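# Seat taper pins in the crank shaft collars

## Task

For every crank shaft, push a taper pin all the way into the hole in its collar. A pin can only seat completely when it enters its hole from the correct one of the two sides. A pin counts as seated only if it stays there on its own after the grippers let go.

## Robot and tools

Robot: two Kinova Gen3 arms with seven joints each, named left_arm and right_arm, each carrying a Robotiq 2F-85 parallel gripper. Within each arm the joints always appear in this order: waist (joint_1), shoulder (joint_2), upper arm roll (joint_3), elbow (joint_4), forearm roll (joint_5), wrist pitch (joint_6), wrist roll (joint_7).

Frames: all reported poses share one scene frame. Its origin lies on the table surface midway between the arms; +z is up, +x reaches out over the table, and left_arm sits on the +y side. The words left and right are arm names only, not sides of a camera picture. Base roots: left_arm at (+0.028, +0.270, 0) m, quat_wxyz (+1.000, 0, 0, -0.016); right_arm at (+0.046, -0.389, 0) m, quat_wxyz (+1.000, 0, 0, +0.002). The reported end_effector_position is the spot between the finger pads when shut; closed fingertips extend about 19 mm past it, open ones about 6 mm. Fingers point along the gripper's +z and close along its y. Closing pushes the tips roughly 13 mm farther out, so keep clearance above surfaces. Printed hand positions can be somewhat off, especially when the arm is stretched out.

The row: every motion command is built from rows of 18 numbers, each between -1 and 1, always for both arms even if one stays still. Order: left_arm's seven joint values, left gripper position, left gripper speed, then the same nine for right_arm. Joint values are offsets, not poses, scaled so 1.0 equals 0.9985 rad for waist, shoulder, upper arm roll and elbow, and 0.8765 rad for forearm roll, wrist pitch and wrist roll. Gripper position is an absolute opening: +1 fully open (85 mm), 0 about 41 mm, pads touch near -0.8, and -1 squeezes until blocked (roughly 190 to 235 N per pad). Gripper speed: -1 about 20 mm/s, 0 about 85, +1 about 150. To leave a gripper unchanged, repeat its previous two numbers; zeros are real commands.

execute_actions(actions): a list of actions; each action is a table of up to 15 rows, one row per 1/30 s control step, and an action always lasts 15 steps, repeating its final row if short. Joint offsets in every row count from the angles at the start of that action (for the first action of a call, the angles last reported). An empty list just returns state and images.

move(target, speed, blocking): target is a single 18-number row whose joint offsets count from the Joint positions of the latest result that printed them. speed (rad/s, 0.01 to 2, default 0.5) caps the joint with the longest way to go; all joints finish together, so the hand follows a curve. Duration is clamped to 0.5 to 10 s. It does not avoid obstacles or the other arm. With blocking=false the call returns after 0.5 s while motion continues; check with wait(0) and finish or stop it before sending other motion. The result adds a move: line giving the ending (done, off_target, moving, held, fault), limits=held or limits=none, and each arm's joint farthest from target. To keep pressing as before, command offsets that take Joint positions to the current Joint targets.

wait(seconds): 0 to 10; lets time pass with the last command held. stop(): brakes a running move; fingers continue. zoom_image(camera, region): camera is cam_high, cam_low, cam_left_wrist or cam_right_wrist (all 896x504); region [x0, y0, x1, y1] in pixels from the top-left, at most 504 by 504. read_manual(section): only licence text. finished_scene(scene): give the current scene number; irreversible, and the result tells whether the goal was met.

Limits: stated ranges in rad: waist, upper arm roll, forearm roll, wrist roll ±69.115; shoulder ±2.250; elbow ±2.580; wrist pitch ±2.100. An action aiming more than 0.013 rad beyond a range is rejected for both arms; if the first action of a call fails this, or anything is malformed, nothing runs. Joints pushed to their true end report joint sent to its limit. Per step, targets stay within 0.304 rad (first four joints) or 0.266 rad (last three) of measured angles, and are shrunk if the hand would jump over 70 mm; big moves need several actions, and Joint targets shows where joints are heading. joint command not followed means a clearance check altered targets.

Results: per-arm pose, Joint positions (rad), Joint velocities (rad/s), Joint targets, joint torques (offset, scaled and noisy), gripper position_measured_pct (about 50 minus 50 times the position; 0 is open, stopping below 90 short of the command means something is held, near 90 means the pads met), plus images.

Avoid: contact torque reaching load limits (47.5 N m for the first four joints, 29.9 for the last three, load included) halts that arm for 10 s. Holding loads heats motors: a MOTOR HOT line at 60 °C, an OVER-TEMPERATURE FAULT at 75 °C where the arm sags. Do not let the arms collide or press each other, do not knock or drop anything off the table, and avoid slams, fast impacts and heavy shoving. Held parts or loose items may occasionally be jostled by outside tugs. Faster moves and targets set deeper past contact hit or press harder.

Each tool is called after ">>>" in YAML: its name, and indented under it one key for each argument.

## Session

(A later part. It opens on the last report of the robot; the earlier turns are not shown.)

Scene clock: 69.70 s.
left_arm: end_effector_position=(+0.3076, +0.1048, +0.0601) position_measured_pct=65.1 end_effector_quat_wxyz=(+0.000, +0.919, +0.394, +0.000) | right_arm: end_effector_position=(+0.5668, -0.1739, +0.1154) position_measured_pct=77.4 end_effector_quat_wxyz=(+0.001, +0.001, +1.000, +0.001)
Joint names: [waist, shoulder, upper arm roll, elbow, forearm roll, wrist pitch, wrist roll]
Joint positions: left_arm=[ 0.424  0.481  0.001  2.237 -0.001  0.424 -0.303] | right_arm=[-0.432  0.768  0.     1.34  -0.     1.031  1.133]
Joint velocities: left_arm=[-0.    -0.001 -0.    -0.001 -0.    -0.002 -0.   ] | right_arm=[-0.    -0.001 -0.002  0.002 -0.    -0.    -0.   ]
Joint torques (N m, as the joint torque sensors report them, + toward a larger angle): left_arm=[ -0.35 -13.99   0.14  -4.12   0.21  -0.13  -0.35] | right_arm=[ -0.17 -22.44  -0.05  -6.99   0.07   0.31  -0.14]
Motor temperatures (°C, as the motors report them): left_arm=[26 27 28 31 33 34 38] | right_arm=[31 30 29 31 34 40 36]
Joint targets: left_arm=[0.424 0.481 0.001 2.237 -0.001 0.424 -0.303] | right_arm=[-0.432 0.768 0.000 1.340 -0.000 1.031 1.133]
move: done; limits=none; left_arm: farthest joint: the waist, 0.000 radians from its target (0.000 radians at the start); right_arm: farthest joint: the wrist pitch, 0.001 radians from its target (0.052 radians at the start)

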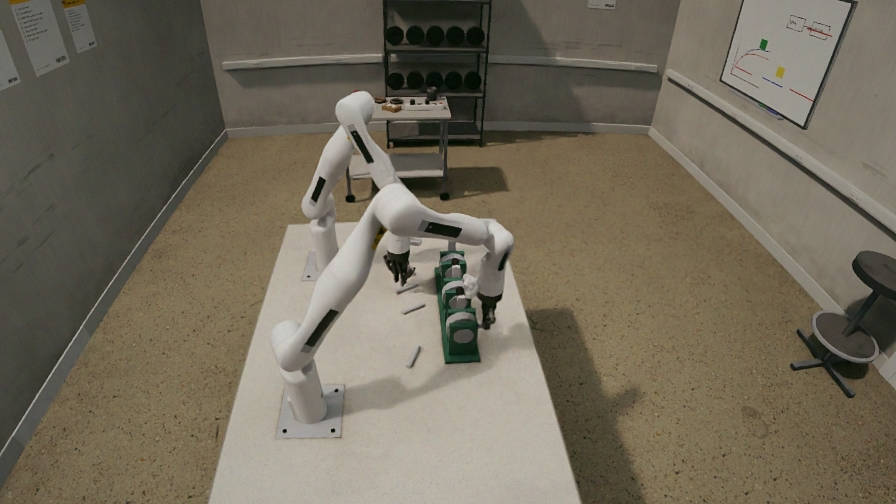

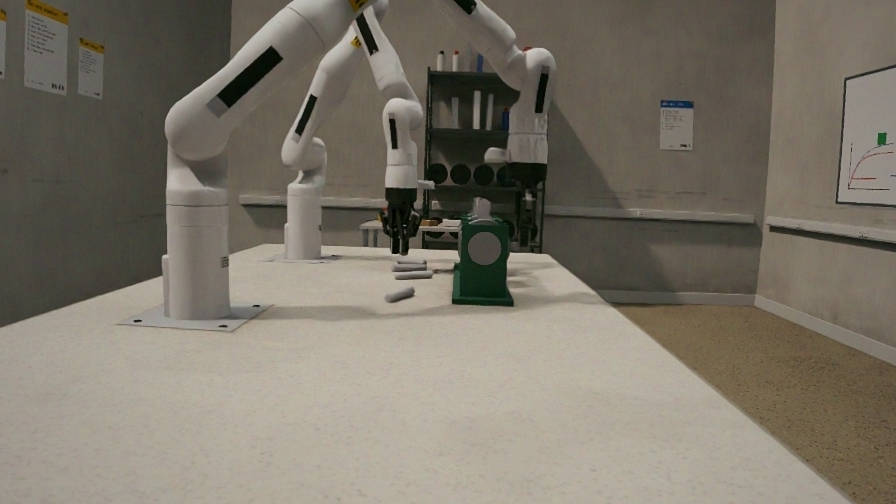

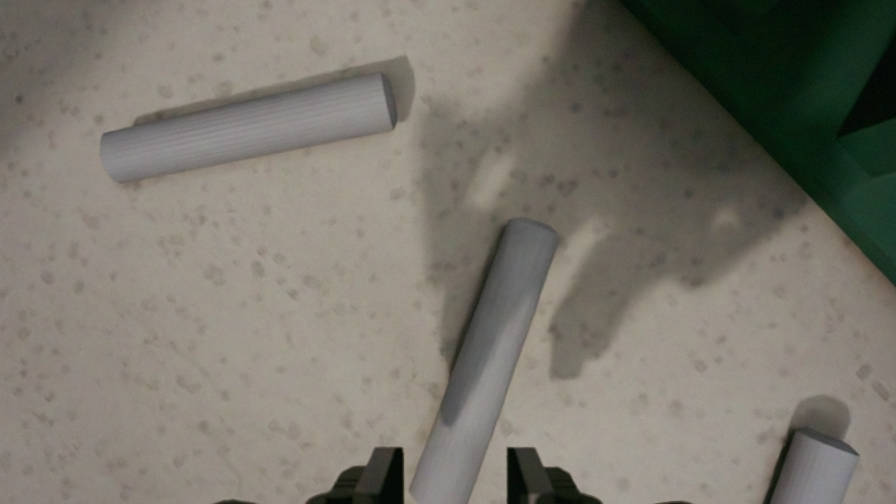

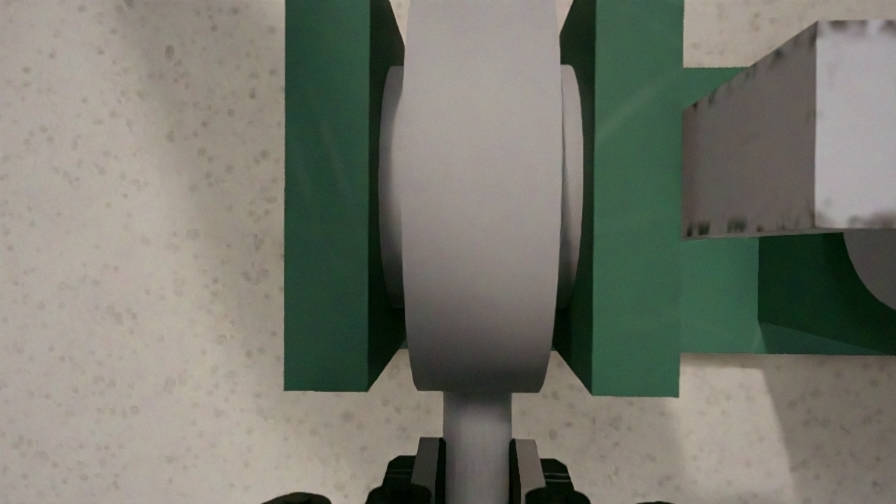

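>>> move:
  target: [0,0,0,0,0,0,-0.4052,-0.3,0,0,0,0,0,0,0,0,-0.3,0.5]
  speed: 0.8

>>> move:
  target: [0,0,0,0,0,0,0,-0.3,0,0.0215,0.0625,0,-0.121,0,0.066,0.0245,-0.3,0.5]
  speed: 0.3

Scene clock: 70.93 s.
left_arm: end_effector_position=(+0.3076, +0.1048, +0.0601) position_measured_pct=65.1 end_effector_quat_wxyz=(+0.000, +0.974, +0.225, +0.000) | right_arm: end_effector_position=(+0.5668, -0.1739, +0.1154) position_measured_pct=65.1 end_effector_quat_wxyz=(+0.001, +0.001, +1.000, +0.001)
Joint names: [waist, shoulder, upper arm roll, elbow, forearm roll, wrist pitch, wrist roll]
Joint positions: left_arm=[ 0.424  0.481  0.001  2.237 -0.001  0.424 -0.659] | right_arm=[-0.432  0.768  0.     1.34  -0.     1.031  1.133]
Joint velocities: left_arm=[ 0.001 -0.    -0.001  0.     0.    -0.    -0.   ] | right_arm=[-0.    -0.001  0.001  0.     0.     0.    -0.   ]
Joint torques (N m, as the joint torque sensors report them, + toward a larger angle): left_arm=[ -0.63 -14.02  -0.17  -4.02  -0.02   0.17   0.28] | right_arm=[ -0.3  -22.84   0.4   -7.43  -0.02   0.1   -0.15]
Motor temperatures (°C, as the motors report them): left_arm=[26 27 28 31 33 34 38] | right_arm=[31 30 29 31 34 40 36]
Joint targets: left_arm=[0.424 0.481 0.001 2.237 -0.001 0.424 -0.659] | right_arm=[-0.432 0.768 0.000 1.340 -0.000 1.031 1.133]
move: done; limits=none; left_arm: farthest joint: the waist, 0.000 radians from its target (0.000 radians at the start); right_arm: farthest joint: the waist, 0.000 radians from its target (0.000 radians at the start)

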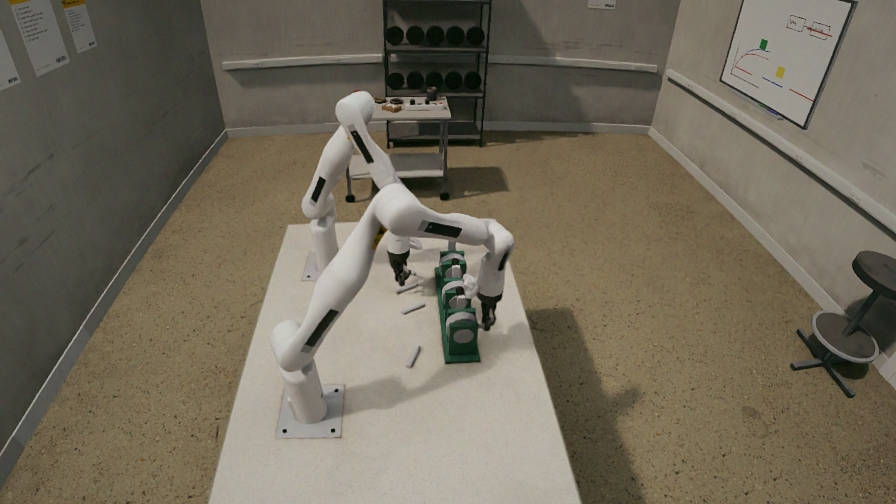

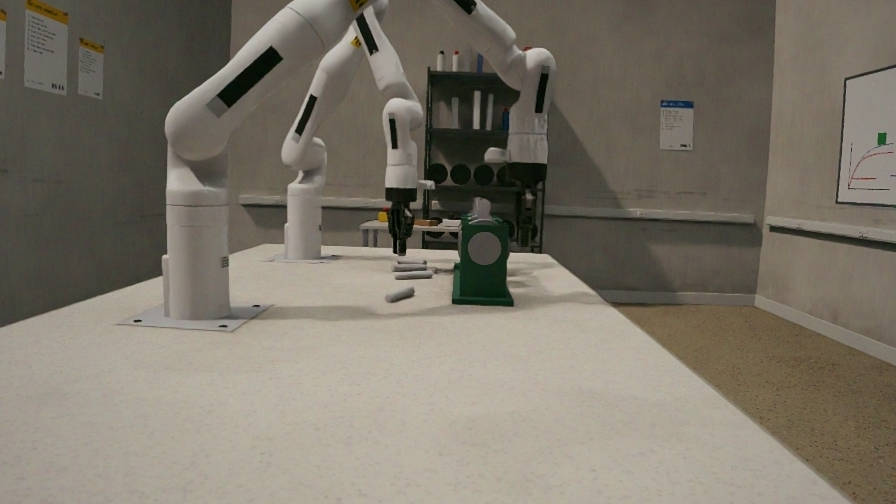

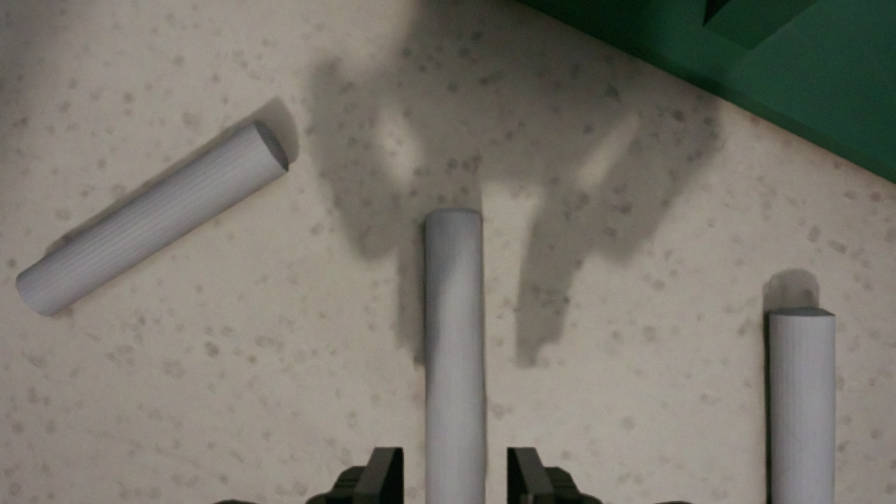

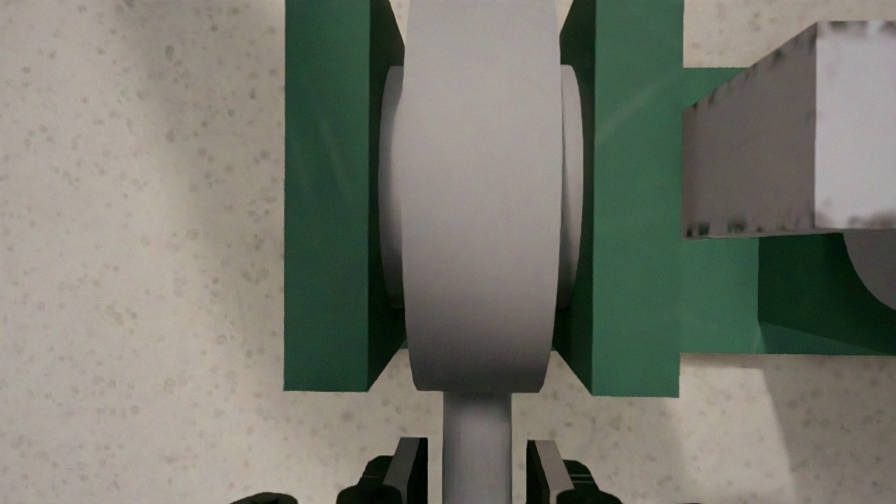

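Scene clock: 71.73 s.
left_arm: end_effector_position=(+0.3076, +0.1048, +0.0601) position_measured_pct=65.1 end_effector_quat_wxyz=(+0.000, +0.974, +0.225, +0.000) | right_arm: end_effector_position=(+0.5964, -0.1740, +0.1128) position_measured_pct=65.1 end_effector_quat_wxyz=(+0.002, +0.001, +1.000, +0.001)
Joint names: [waist, shoulder, upper arm roll, elbow, forearm roll, wrist pitch, wrist roll]
Joint positions: left_arm=[ 0.424  0.481  0.001  2.237 -0.001  0.424 -0.659] | right_arm=[-0.411  0.83   0.     1.219 -0.     1.089  1.155]
Joint velocities: left_arm=[ 0.     0.     0.     0.     0.    -0.003 -0.   ] | right_arm=[ 0.001  0.005 -0.     0.     0.     0.    -0.   ]
Joint torques (N m, as the joint torque sensors report them, + toward a larger angle): left_arm=[  0.02 -13.71  -0.06  -4.23  -0.31  -0.06  -0.34] | right_arm=[ -0.41 -23.9    0.55  -7.82   0.17   0.14   0.01]
Motor temperatures (°C, as the motors report them): left_arm=[26 27 28 31 33 34 38] | right_arm=[31 30 29 31 34 40 36]
Joint targets: left_arm=[0.424 0.481 0.001 2.237 -0.001 0.424 -0.659] | right_arm=[-0.411 0.830 0.000 1.219 -0.000 1.089 1.155]
move: done; limits=none; left_arm: farthest joint: the waist, 0.000 radians from its target (0.000 radians at the start); right_arm: farthest joint: the shoulder, 0.001 radians from its target (0.063 radians at the start)

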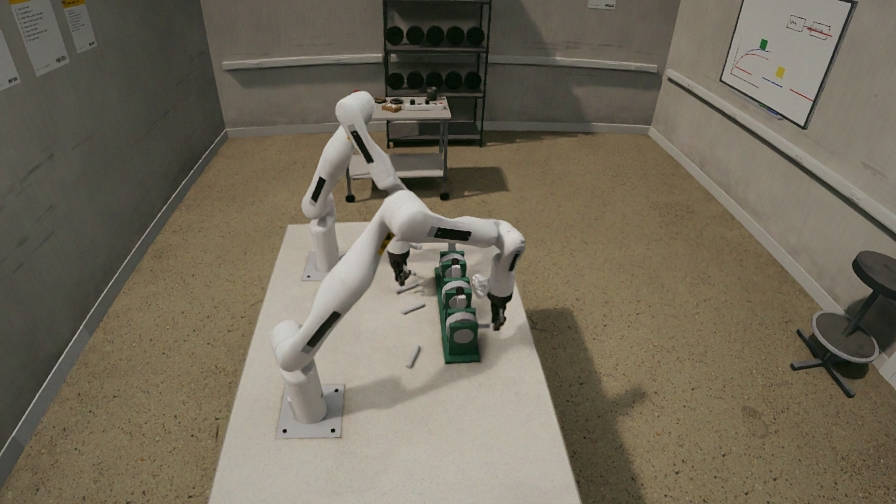

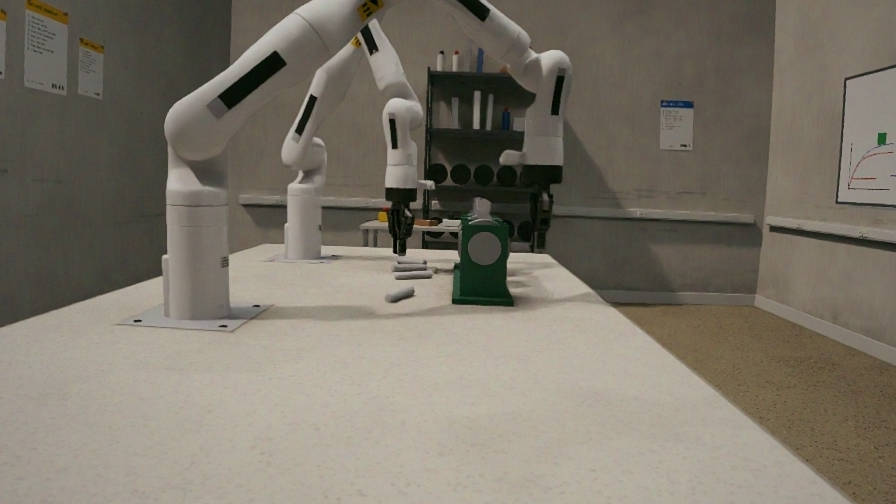

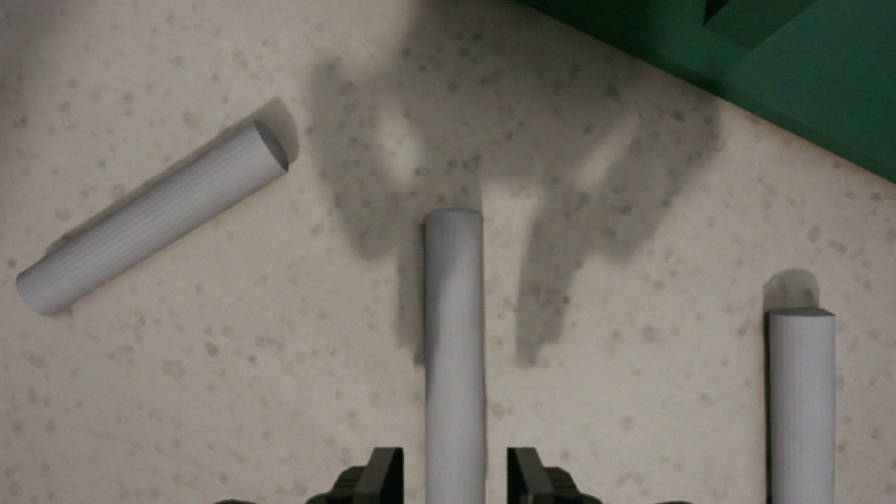

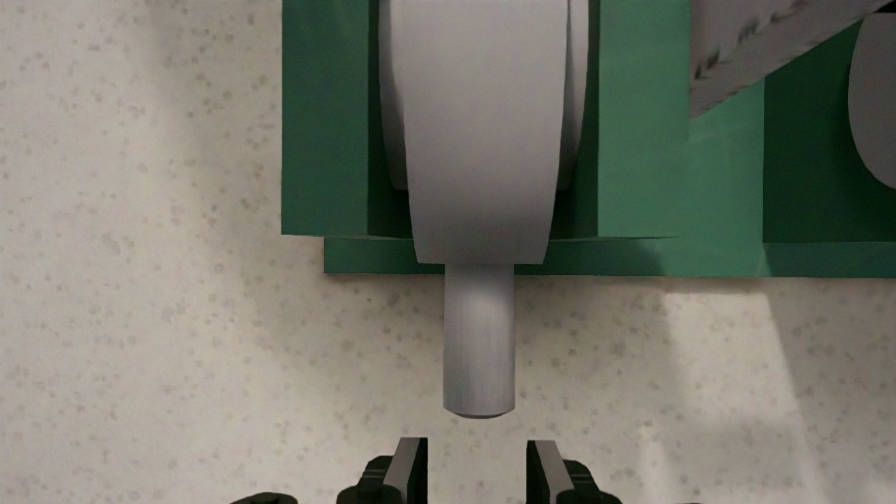

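>>> move:
  target: [0,0.0956,0,0.0227,0,-0.1349,0,-0.3,0,0,0,0,0,0,0,0,-1,0.5]
  speed: 0.2

>>> move:
  target: [0,0,0,0,0,0,0,-1,0,-0.0319,-0.0857,0,0.1807,0,-0.104,-0.0355,-1,0.5]
  speed: 0.09

Scene clock: 73.17 s.
left_arm: end_effector_position=(+0.3077, +0.1047, +0.0267) position_measured_pct=65.1 end_effector_quat_wxyz=(+0.000, +0.974, +0.225, +0.000) | right_arm: end_effector_position=(+0.5964, -0.1740, +0.1128) position_measured_pct=91.7 end_effector_quat_wxyz=(+0.002, +0.001, +1.000, +0.001)
Joint names: [waist, shoulder, upper arm roll, elbow, forearm roll, wrist pitch, wrist roll]
Joint positions: left_arm=[ 0.424  0.576  0.001  2.259 -0.001  0.305 -0.659] | right_arm=[-0.411  0.83   0.     1.219 -0.     1.089  1.155]
Joint velocities: left_arm=[-0.     0.003  0.001  0.001 -0.     0.001  0.   ] | right_arm=[ 0.    -0.001 -0.     0.001  0.    -0.001  0.   ]
Joint torques (N m, as the joint torque sensors report them, + toward a larger angle): left_arm=[ -0.18 -14.54  -0.37  -2.77  -0.24  -0.04  -0.24] | right_arm=[ -0.05 -23.87   0.78  -7.52   0.2    0.26  -0.25]
Motor temperatures (°C, as the motors report them): left_arm=[26 27 28 31 33 34 38] | right_arm=[31 30 29 31 34 40 36]
Joint targets: left_arm=[0.424 0.576 0.001 2.259 -0.001 0.305 -0.659] | right_arm=[-0.411 0.830 0.000 1.219 -0.000 1.089 1.155]
move: done; limits=none; left_arm: farthest joint: the shoulder, 0.001 radians from its target (0.096 radians at the start); right_arm: farthest joint: the waist, 0.000 radians from its target (0.000 radians at the start)

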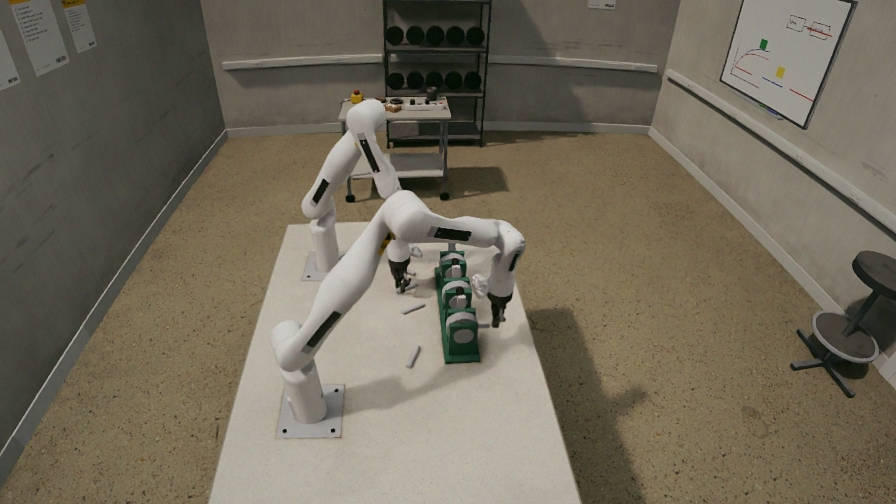

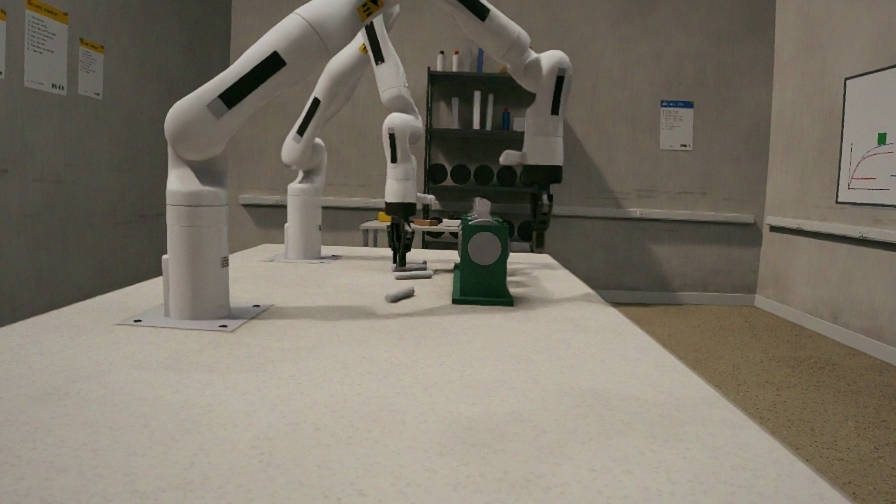

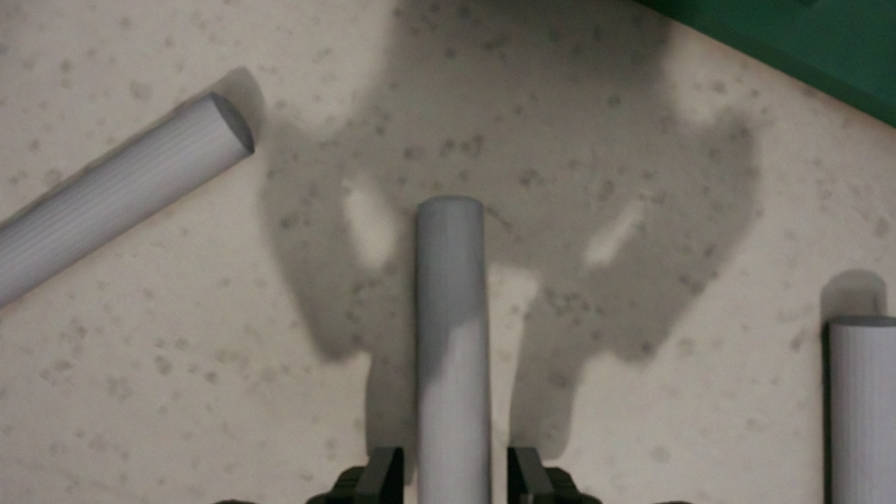

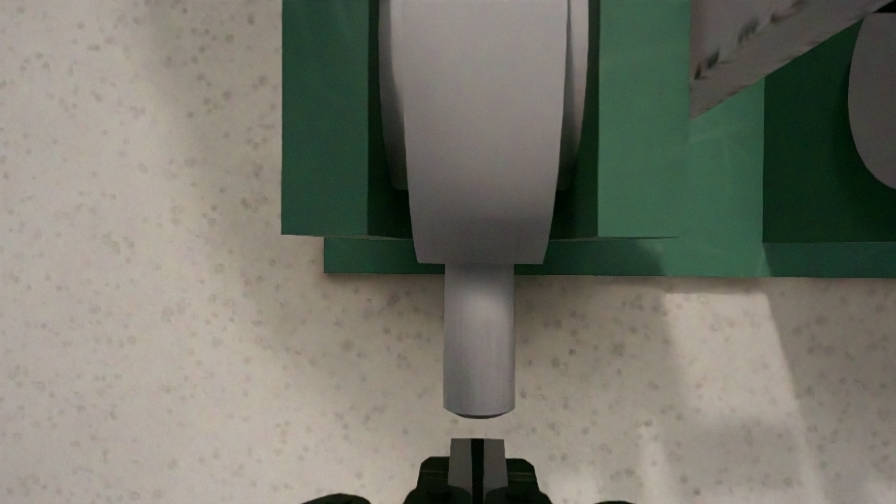

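Scene clock: 75.43 s.
left_arm: end_effector_position=(+0.3077, +0.1047, +0.0271) position_measured_pct=77.8 end_effector_quat_wxyz=(+0.000, +0.974, +0.225, +0.000) | right_arm: end_effector_position=(+0.5543, -0.1746, +0.1135) position_measured_pct=91.7 end_effector_quat_wxyz=(+0.003, +0.001, +1.000, +0.001)
Joint names: [waist, shoulder, upper arm roll, elbow, forearm roll, wrist pitch, wrist roll]
Joint positions: left_arm=[ 0.424  0.574  0.001  2.26  -0.001  0.306 -0.659] | right_arm=[-0.442  0.744  0.001  1.397  0.001  0.995  1.124]
Joint velocities: left_arm=[ 0.    -0.     0.001  0.    -0.     0.001  0.   ] | right_arm=[ 0.001 -0.008  0.002 -0.002  0.     0.007  0.   ]
Joint torques (N m, as the joint torque sensors report them, + toward a larger angle): left_arm=[ -0.2  -12.99   0.25  -3.33   0.03  -0.86  -0.32] | right_arm=[ -0.97 -22.32  -0.22  -5.25  -0.62   1.55  -0.18]
Motor temperatures (°C, as the motors report them): left_arm=[26 27 28 31 33 34 38] | right_arm=[31 30 29 31 34 40 36]
Joint targets: left_arm=[0.424 0.576 0.001 2.259 -0.001 0.305 -0.659] | right_arm=[-0.443 0.744 0.000 1.400 -0.000 0.997 1.124]
move: done; limits=none; left_arm: farthest joint: the shoulder, 0.002 radians from its target (0.000 radians at the start); right_arm: farthest joint: the wrist pitch, 0.003 radians from its target (0.091 radians at the start)

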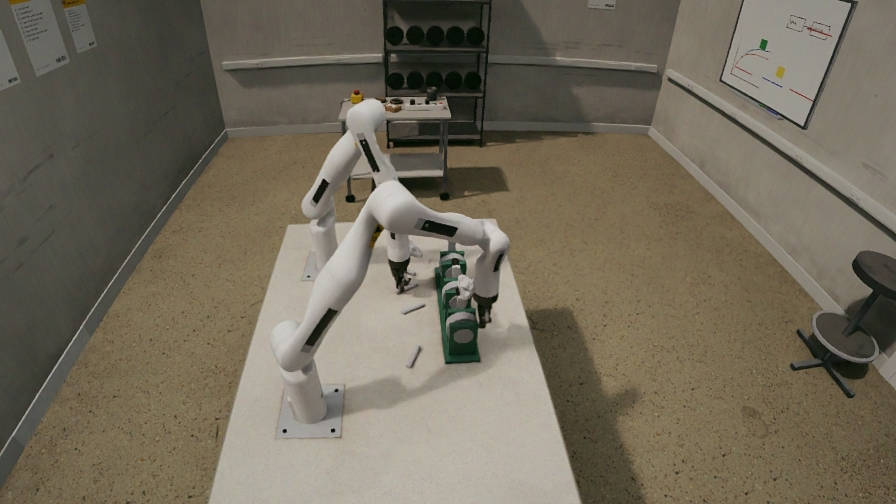

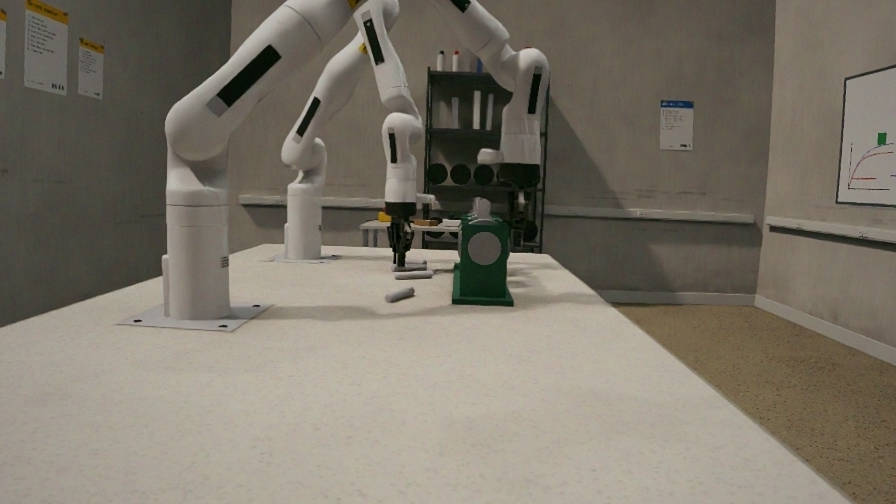

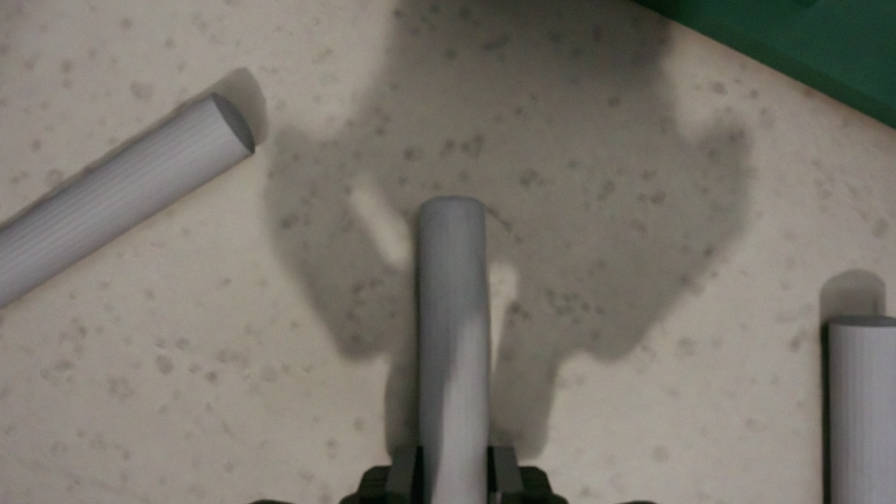

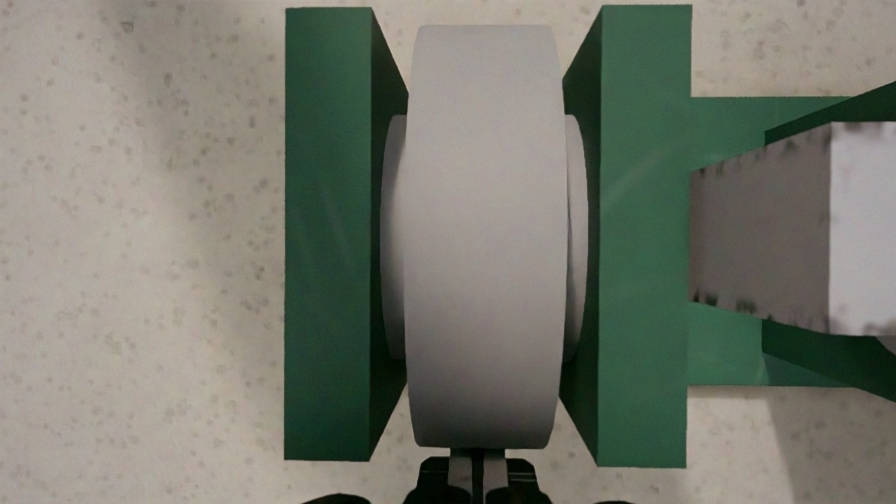

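>>> move:
  target: [-0.0704,-0.1927,0,-0.1724,0,0.4177,-0.5986,-1,0,-0.004,-0.008,0,0.019,0,-0.007,-0.003,-1,0.5]
  speed: 0.5

>>> move:
  target: [0,0,0,0,0,0,0,-1,0,0.022,0.04,0,-0.13,0,0.108,0.024,-1,0.5]
  speed: 0.3

Scene clock: 77.37 s.
left_arm: end_effector_position=(+0.3448, +0.1142, +0.1178) position_measured_pct=77.8 end_effector_quat_wxyz=(-0.000, +1.000, -0.000, -0.000) | right_arm: end_effector_position=(+0.5539, -0.1753, +0.1154) position_measured_pct=91.7 end_effector_quat_wxyz=(+0.008, +0.002, +1.000, +0.001)
Joint names: [waist, shoulder, upper arm roll, elbow, forearm roll, wrist pitch, wrist roll]
Joint positions: left_arm=[ 0.354  0.382  0.001  2.088 -0.001  0.672 -1.183] | right_arm=[-0.444  0.734  0.003  1.41   0.003  0.982  1.121]
Joint velocities: left_arm=[-0.002 -0.002 -0.001 -0.     0.     0.002 -0.   ] | right_arm=[ 0.    -0.001  0.    -0.001 -0.    -0.     0.   ]
Joint torques (N m, as the joint torque sensors report them, + toward a larger angle): left_arm=[  0.26 -13.91   0.16  -5.9   -0.01  -0.23  -0.35] | right_arm=[ -1.77 -21.34  -1.25  -2.92  -0.64   3.07  -0.2 ]
Motor temperatures (°C, as the motors report them): left_arm=[26 27 28 31 33 34 38] | right_arm=[31 30 29 31 34 40 36]
Joint targets: left_arm=[0.354 0.382 0.001 2.088 -0.001 0.672 -1.183] | right_arm=[-0.446 0.736 0.001 1.416 0.001 0.988 1.121]
move: done; limits=none; left_arm: farthest joint: the shoulder, 0.001 radians from its target (0.193 radians at the start); right_arm: farthest joint: the wrist pitch, 0.007 radians from its target (0.006 radians at the start)

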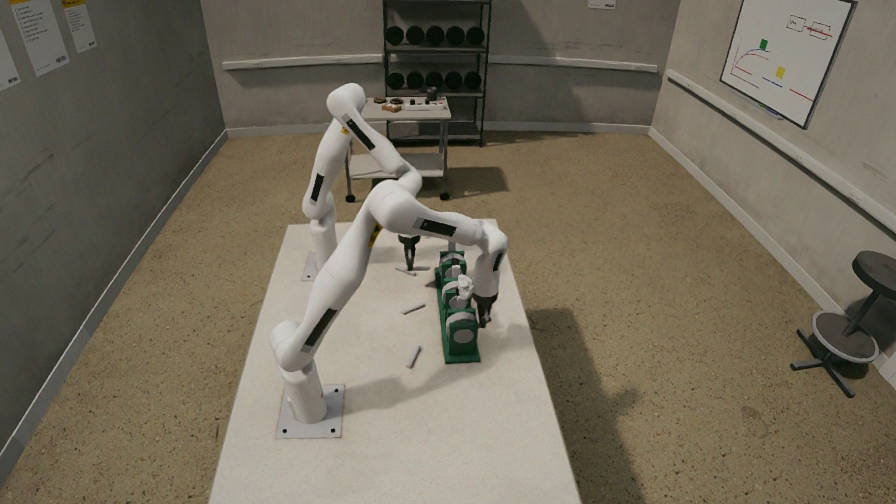

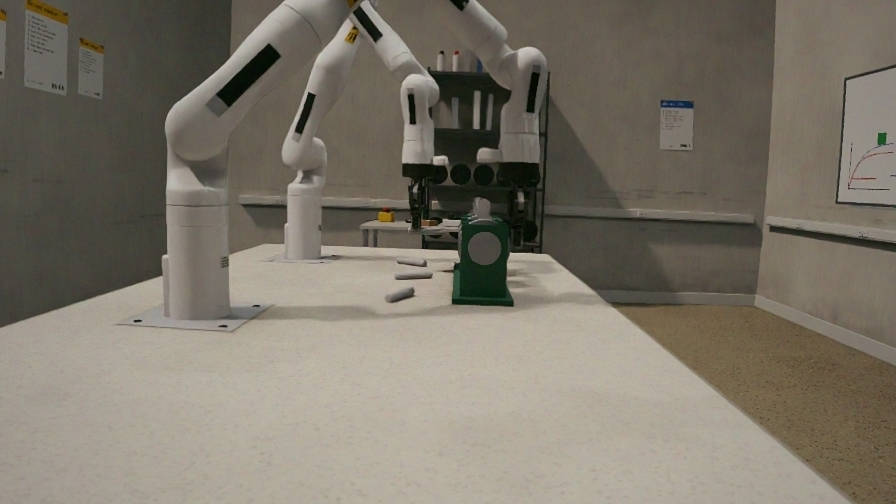

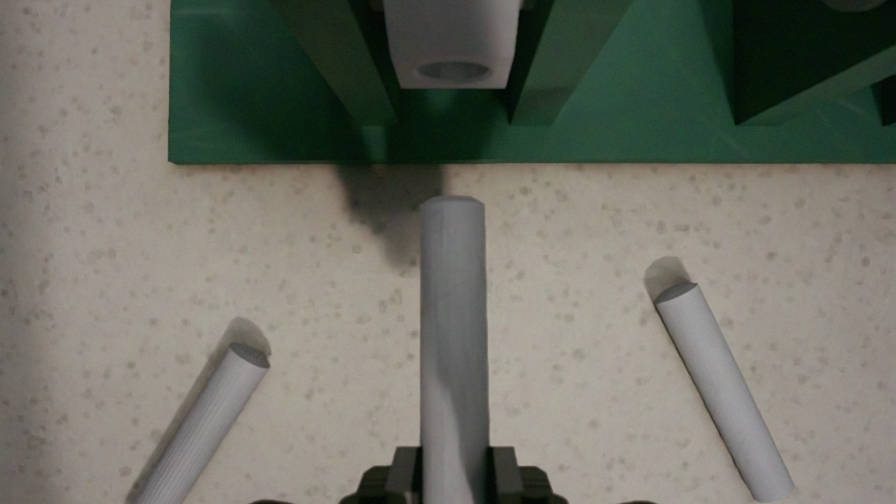

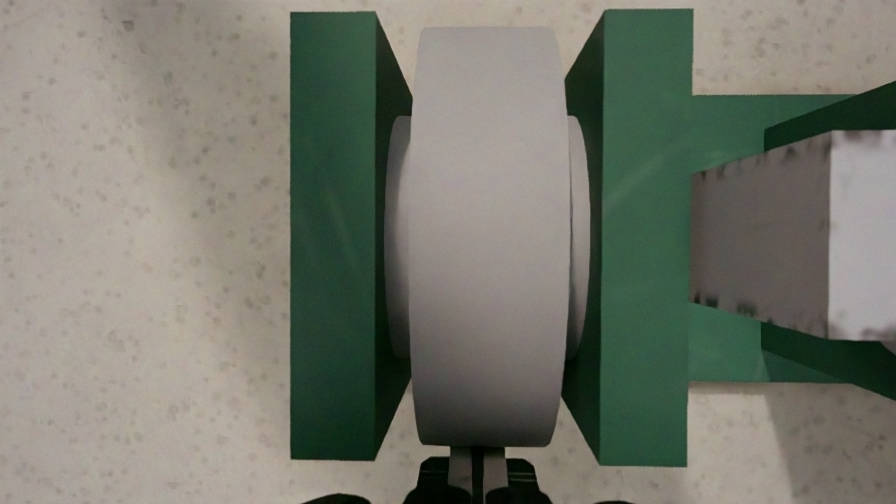

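Scene clock: 78.17 s.
left_arm: end_effector_position=(+0.3448, +0.1142, +0.1178) position_measured_pct=77.8 end_effector_quat_wxyz=(-0.000, +1.000, -0.000, -0.000) | right_arm: end_effector_position=(+0.5813, -0.1762, +0.1284) position_measured_pct=91.7 end_effector_quat_wxyz=(+0.006, +0.002, +1.000, +0.000)
Joint names: [waist, shoulder, upper arm roll, elbow, forearm roll, wrist pitch, wrist roll]
Joint positions: left_arm=[ 0.354  0.382  0.001  2.088 -0.001  0.672 -1.183] | right_arm=[-0.422  0.774  0.003  1.281  0.003  1.077  1.142]
Joint velocities: left_arm=[-0.     0.    -0.001 -0.     0.     0.001  0.   ] | right_arm=[ 0.001  0.005 -0.    -0.     0.    -0.001  0.   ]
Joint torques (N m, as the joint torque sensors report them, + toward a larger angle): left_arm=[ -0.14 -14.24  -0.41  -6.1   -0.12   0.01  -0.3 ] | right_arm=[ -0.24 -23.58   0.42  -7.35   0.28   0.08  -0.16]
Motor temperatures (°C, as the motors report them): left_arm=[26 27 28 31 33 34 38] | right_arm=[31 30 29 31 34 40 36]
Joint targets: left_arm=[0.354 0.382 0.001 2.088 -0.001 0.672 -1.183] | right_arm=[-0.422 0.774 0.003 1.281 0.003 1.077 1.142]
move: done; limits=none; left_arm: farthest joint: the waist, 0.000 radians from its target (0.000 radians at the start); right_arm: farthest joint: the waist, 0.000 radians from its target (0.022 radians at the start)

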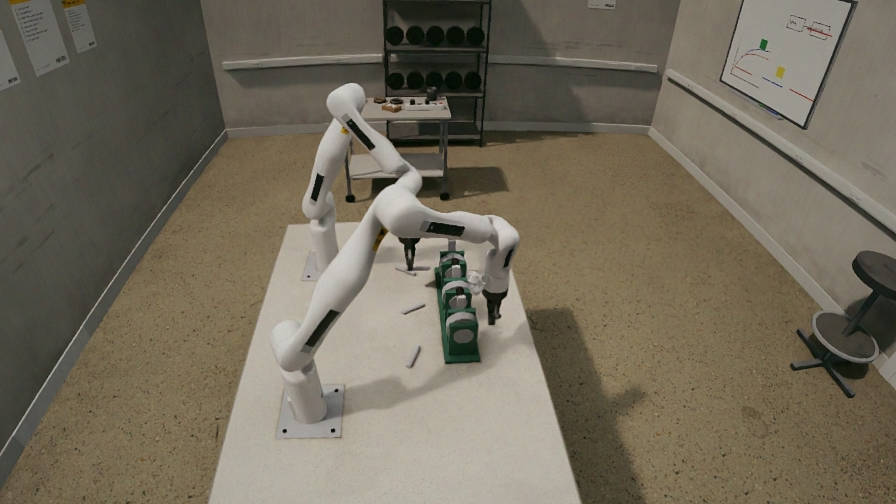

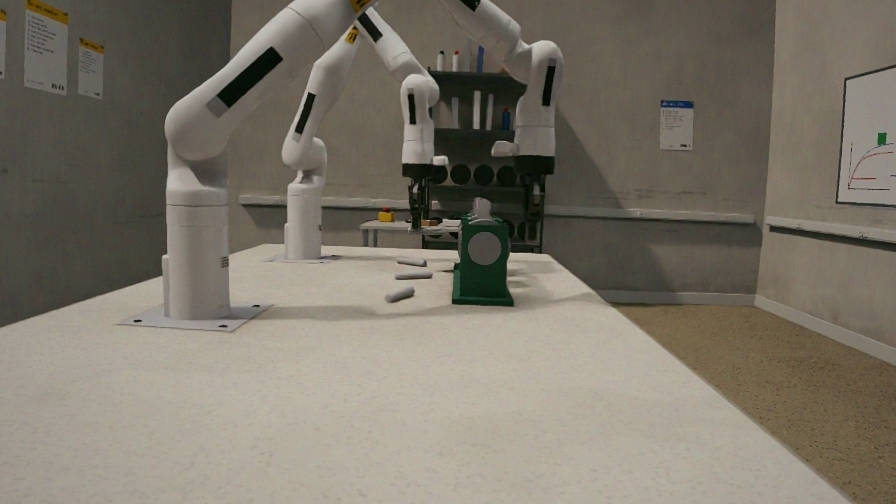

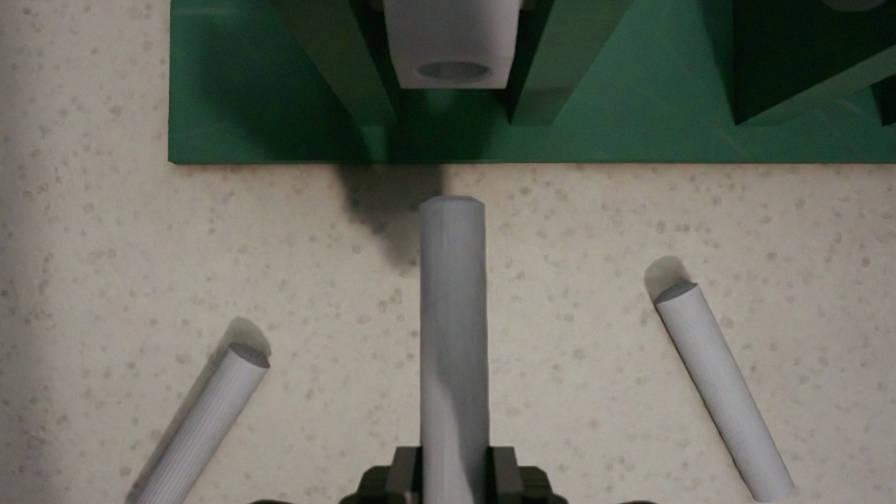

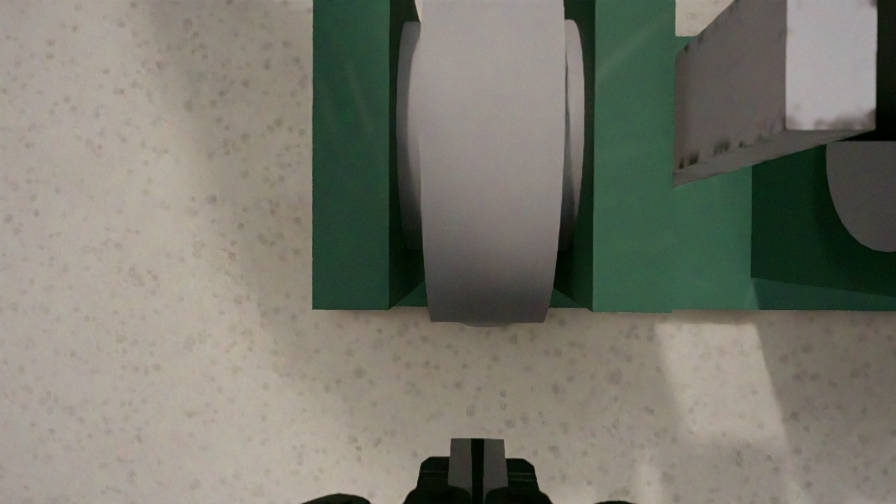

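>>> move:
  target: [-0.0355,0.0575,0,-0.1053,0,0.0544,-0.0412,-1,0,0,-0.088,-0.003,-0.2075,-0.003,0.3476,0.54,-0.3,0]
  speed: 0.27

Scene clock: 81.23 s.
left_arm: end_effector_position=(+0.3817, +0.1140, +0.1177) position_measured_pct=77.8 end_effector_quat_wxyz=(-0.000, +1.000, -0.000, -0.000) | right_arm: end_effector_position=(+0.5803, -0.1741, +0.2403) position_measured_pct=65.1 end_effector_quat_wxyz=(+0.001, -0.233, +0.973, -0.000)
Joint names: [waist, shoulder, upper arm roll, elbow, forearm roll, wrist pitch, wrist roll]
Joint positions: left_arm=[ 0.318  0.44   0.001  1.982 -0.001  0.72  -1.219] | right_arm=[-0.422  0.686  0.     1.073  0.     1.381  1.616]
Joint velocities: left_arm=[ 0.    -0.001  0.    -0.002 -0.     0.002 -0.   ] | right_arm=[-0.    -0.     0.     0.    -0.     0.001 -0.   ]
Joint torques (N m, as the joint torque sensors report them, + toward a larger angle): left_arm=[ -0.35 -15.2   -0.25  -6.96   0.11  -0.21  -0.11] | right_arm=[ -0.03 -22.09   0.28  -8.46   0.02   0.21  -0.14]
Motor temperatures (°C, as the motors report them): left_arm=[26 27 28 31 33 34 38] | right_arm=[31 30 29 31 34 40 36]
Joint targets: left_arm=[0.318 0.440 0.001 1.982 -0.001 0.720 -1.219] | right_arm=[-0.422 0.686 0.000 1.073 0.000 1.381 1.616]
move: done; limits=none; left_arm: farthest joint: the waist, 0.000 radians from its target (0.035 radians at the start); right_arm: farthest joint: the waist, 0.000 radians from its target (0.000 radians at the start)

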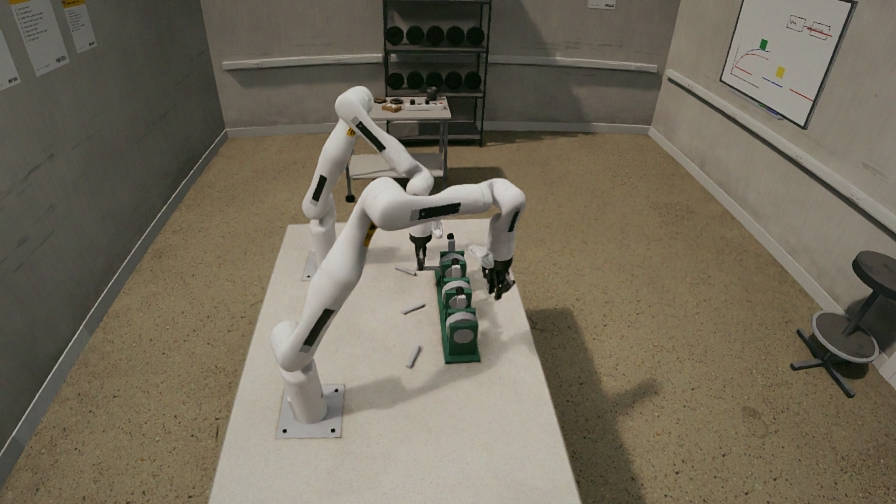

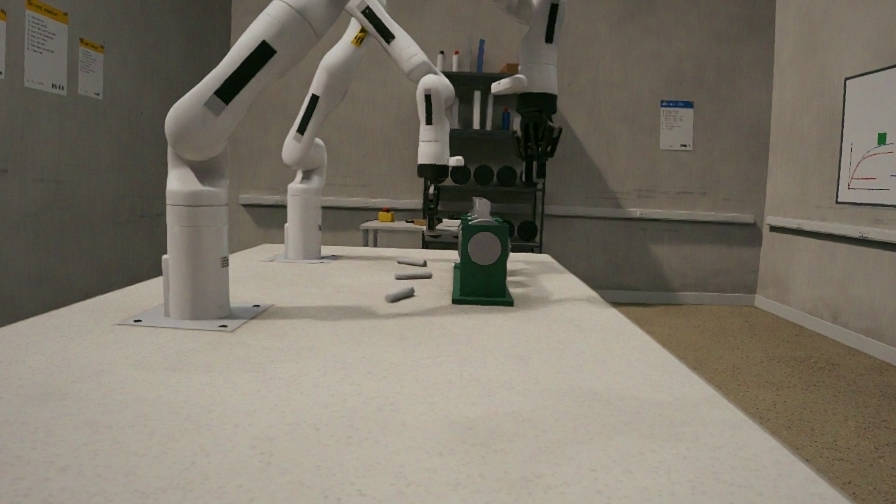

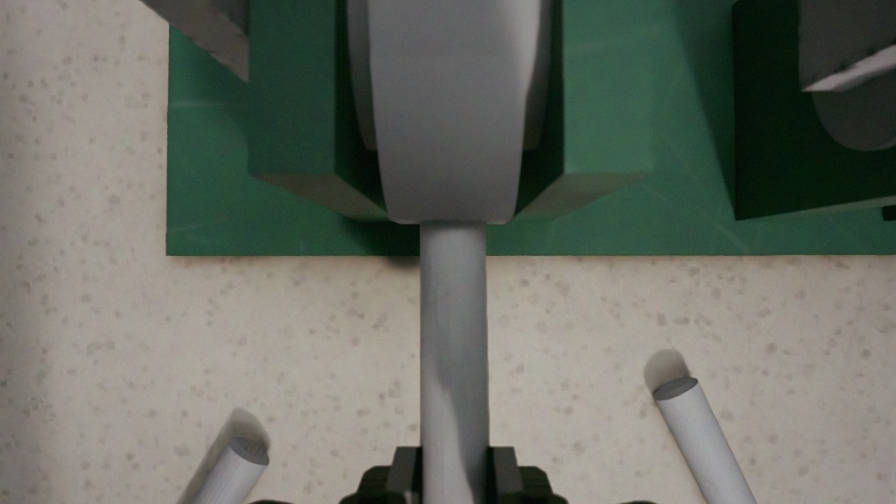

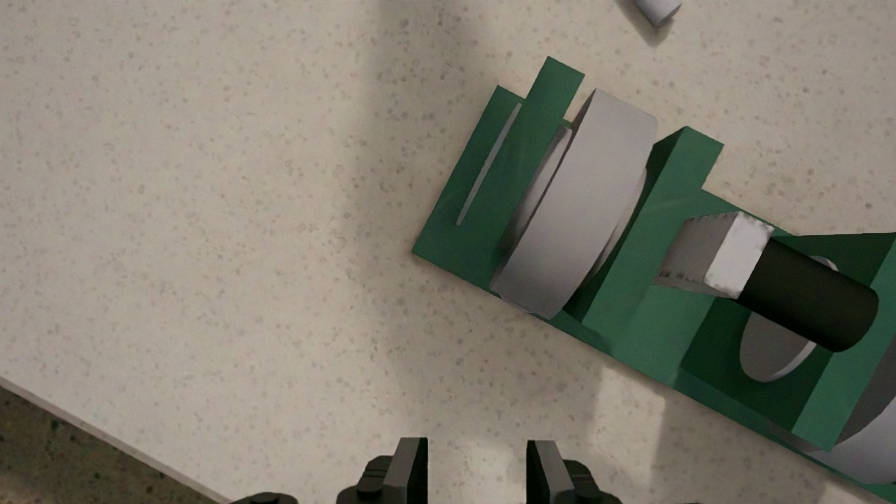

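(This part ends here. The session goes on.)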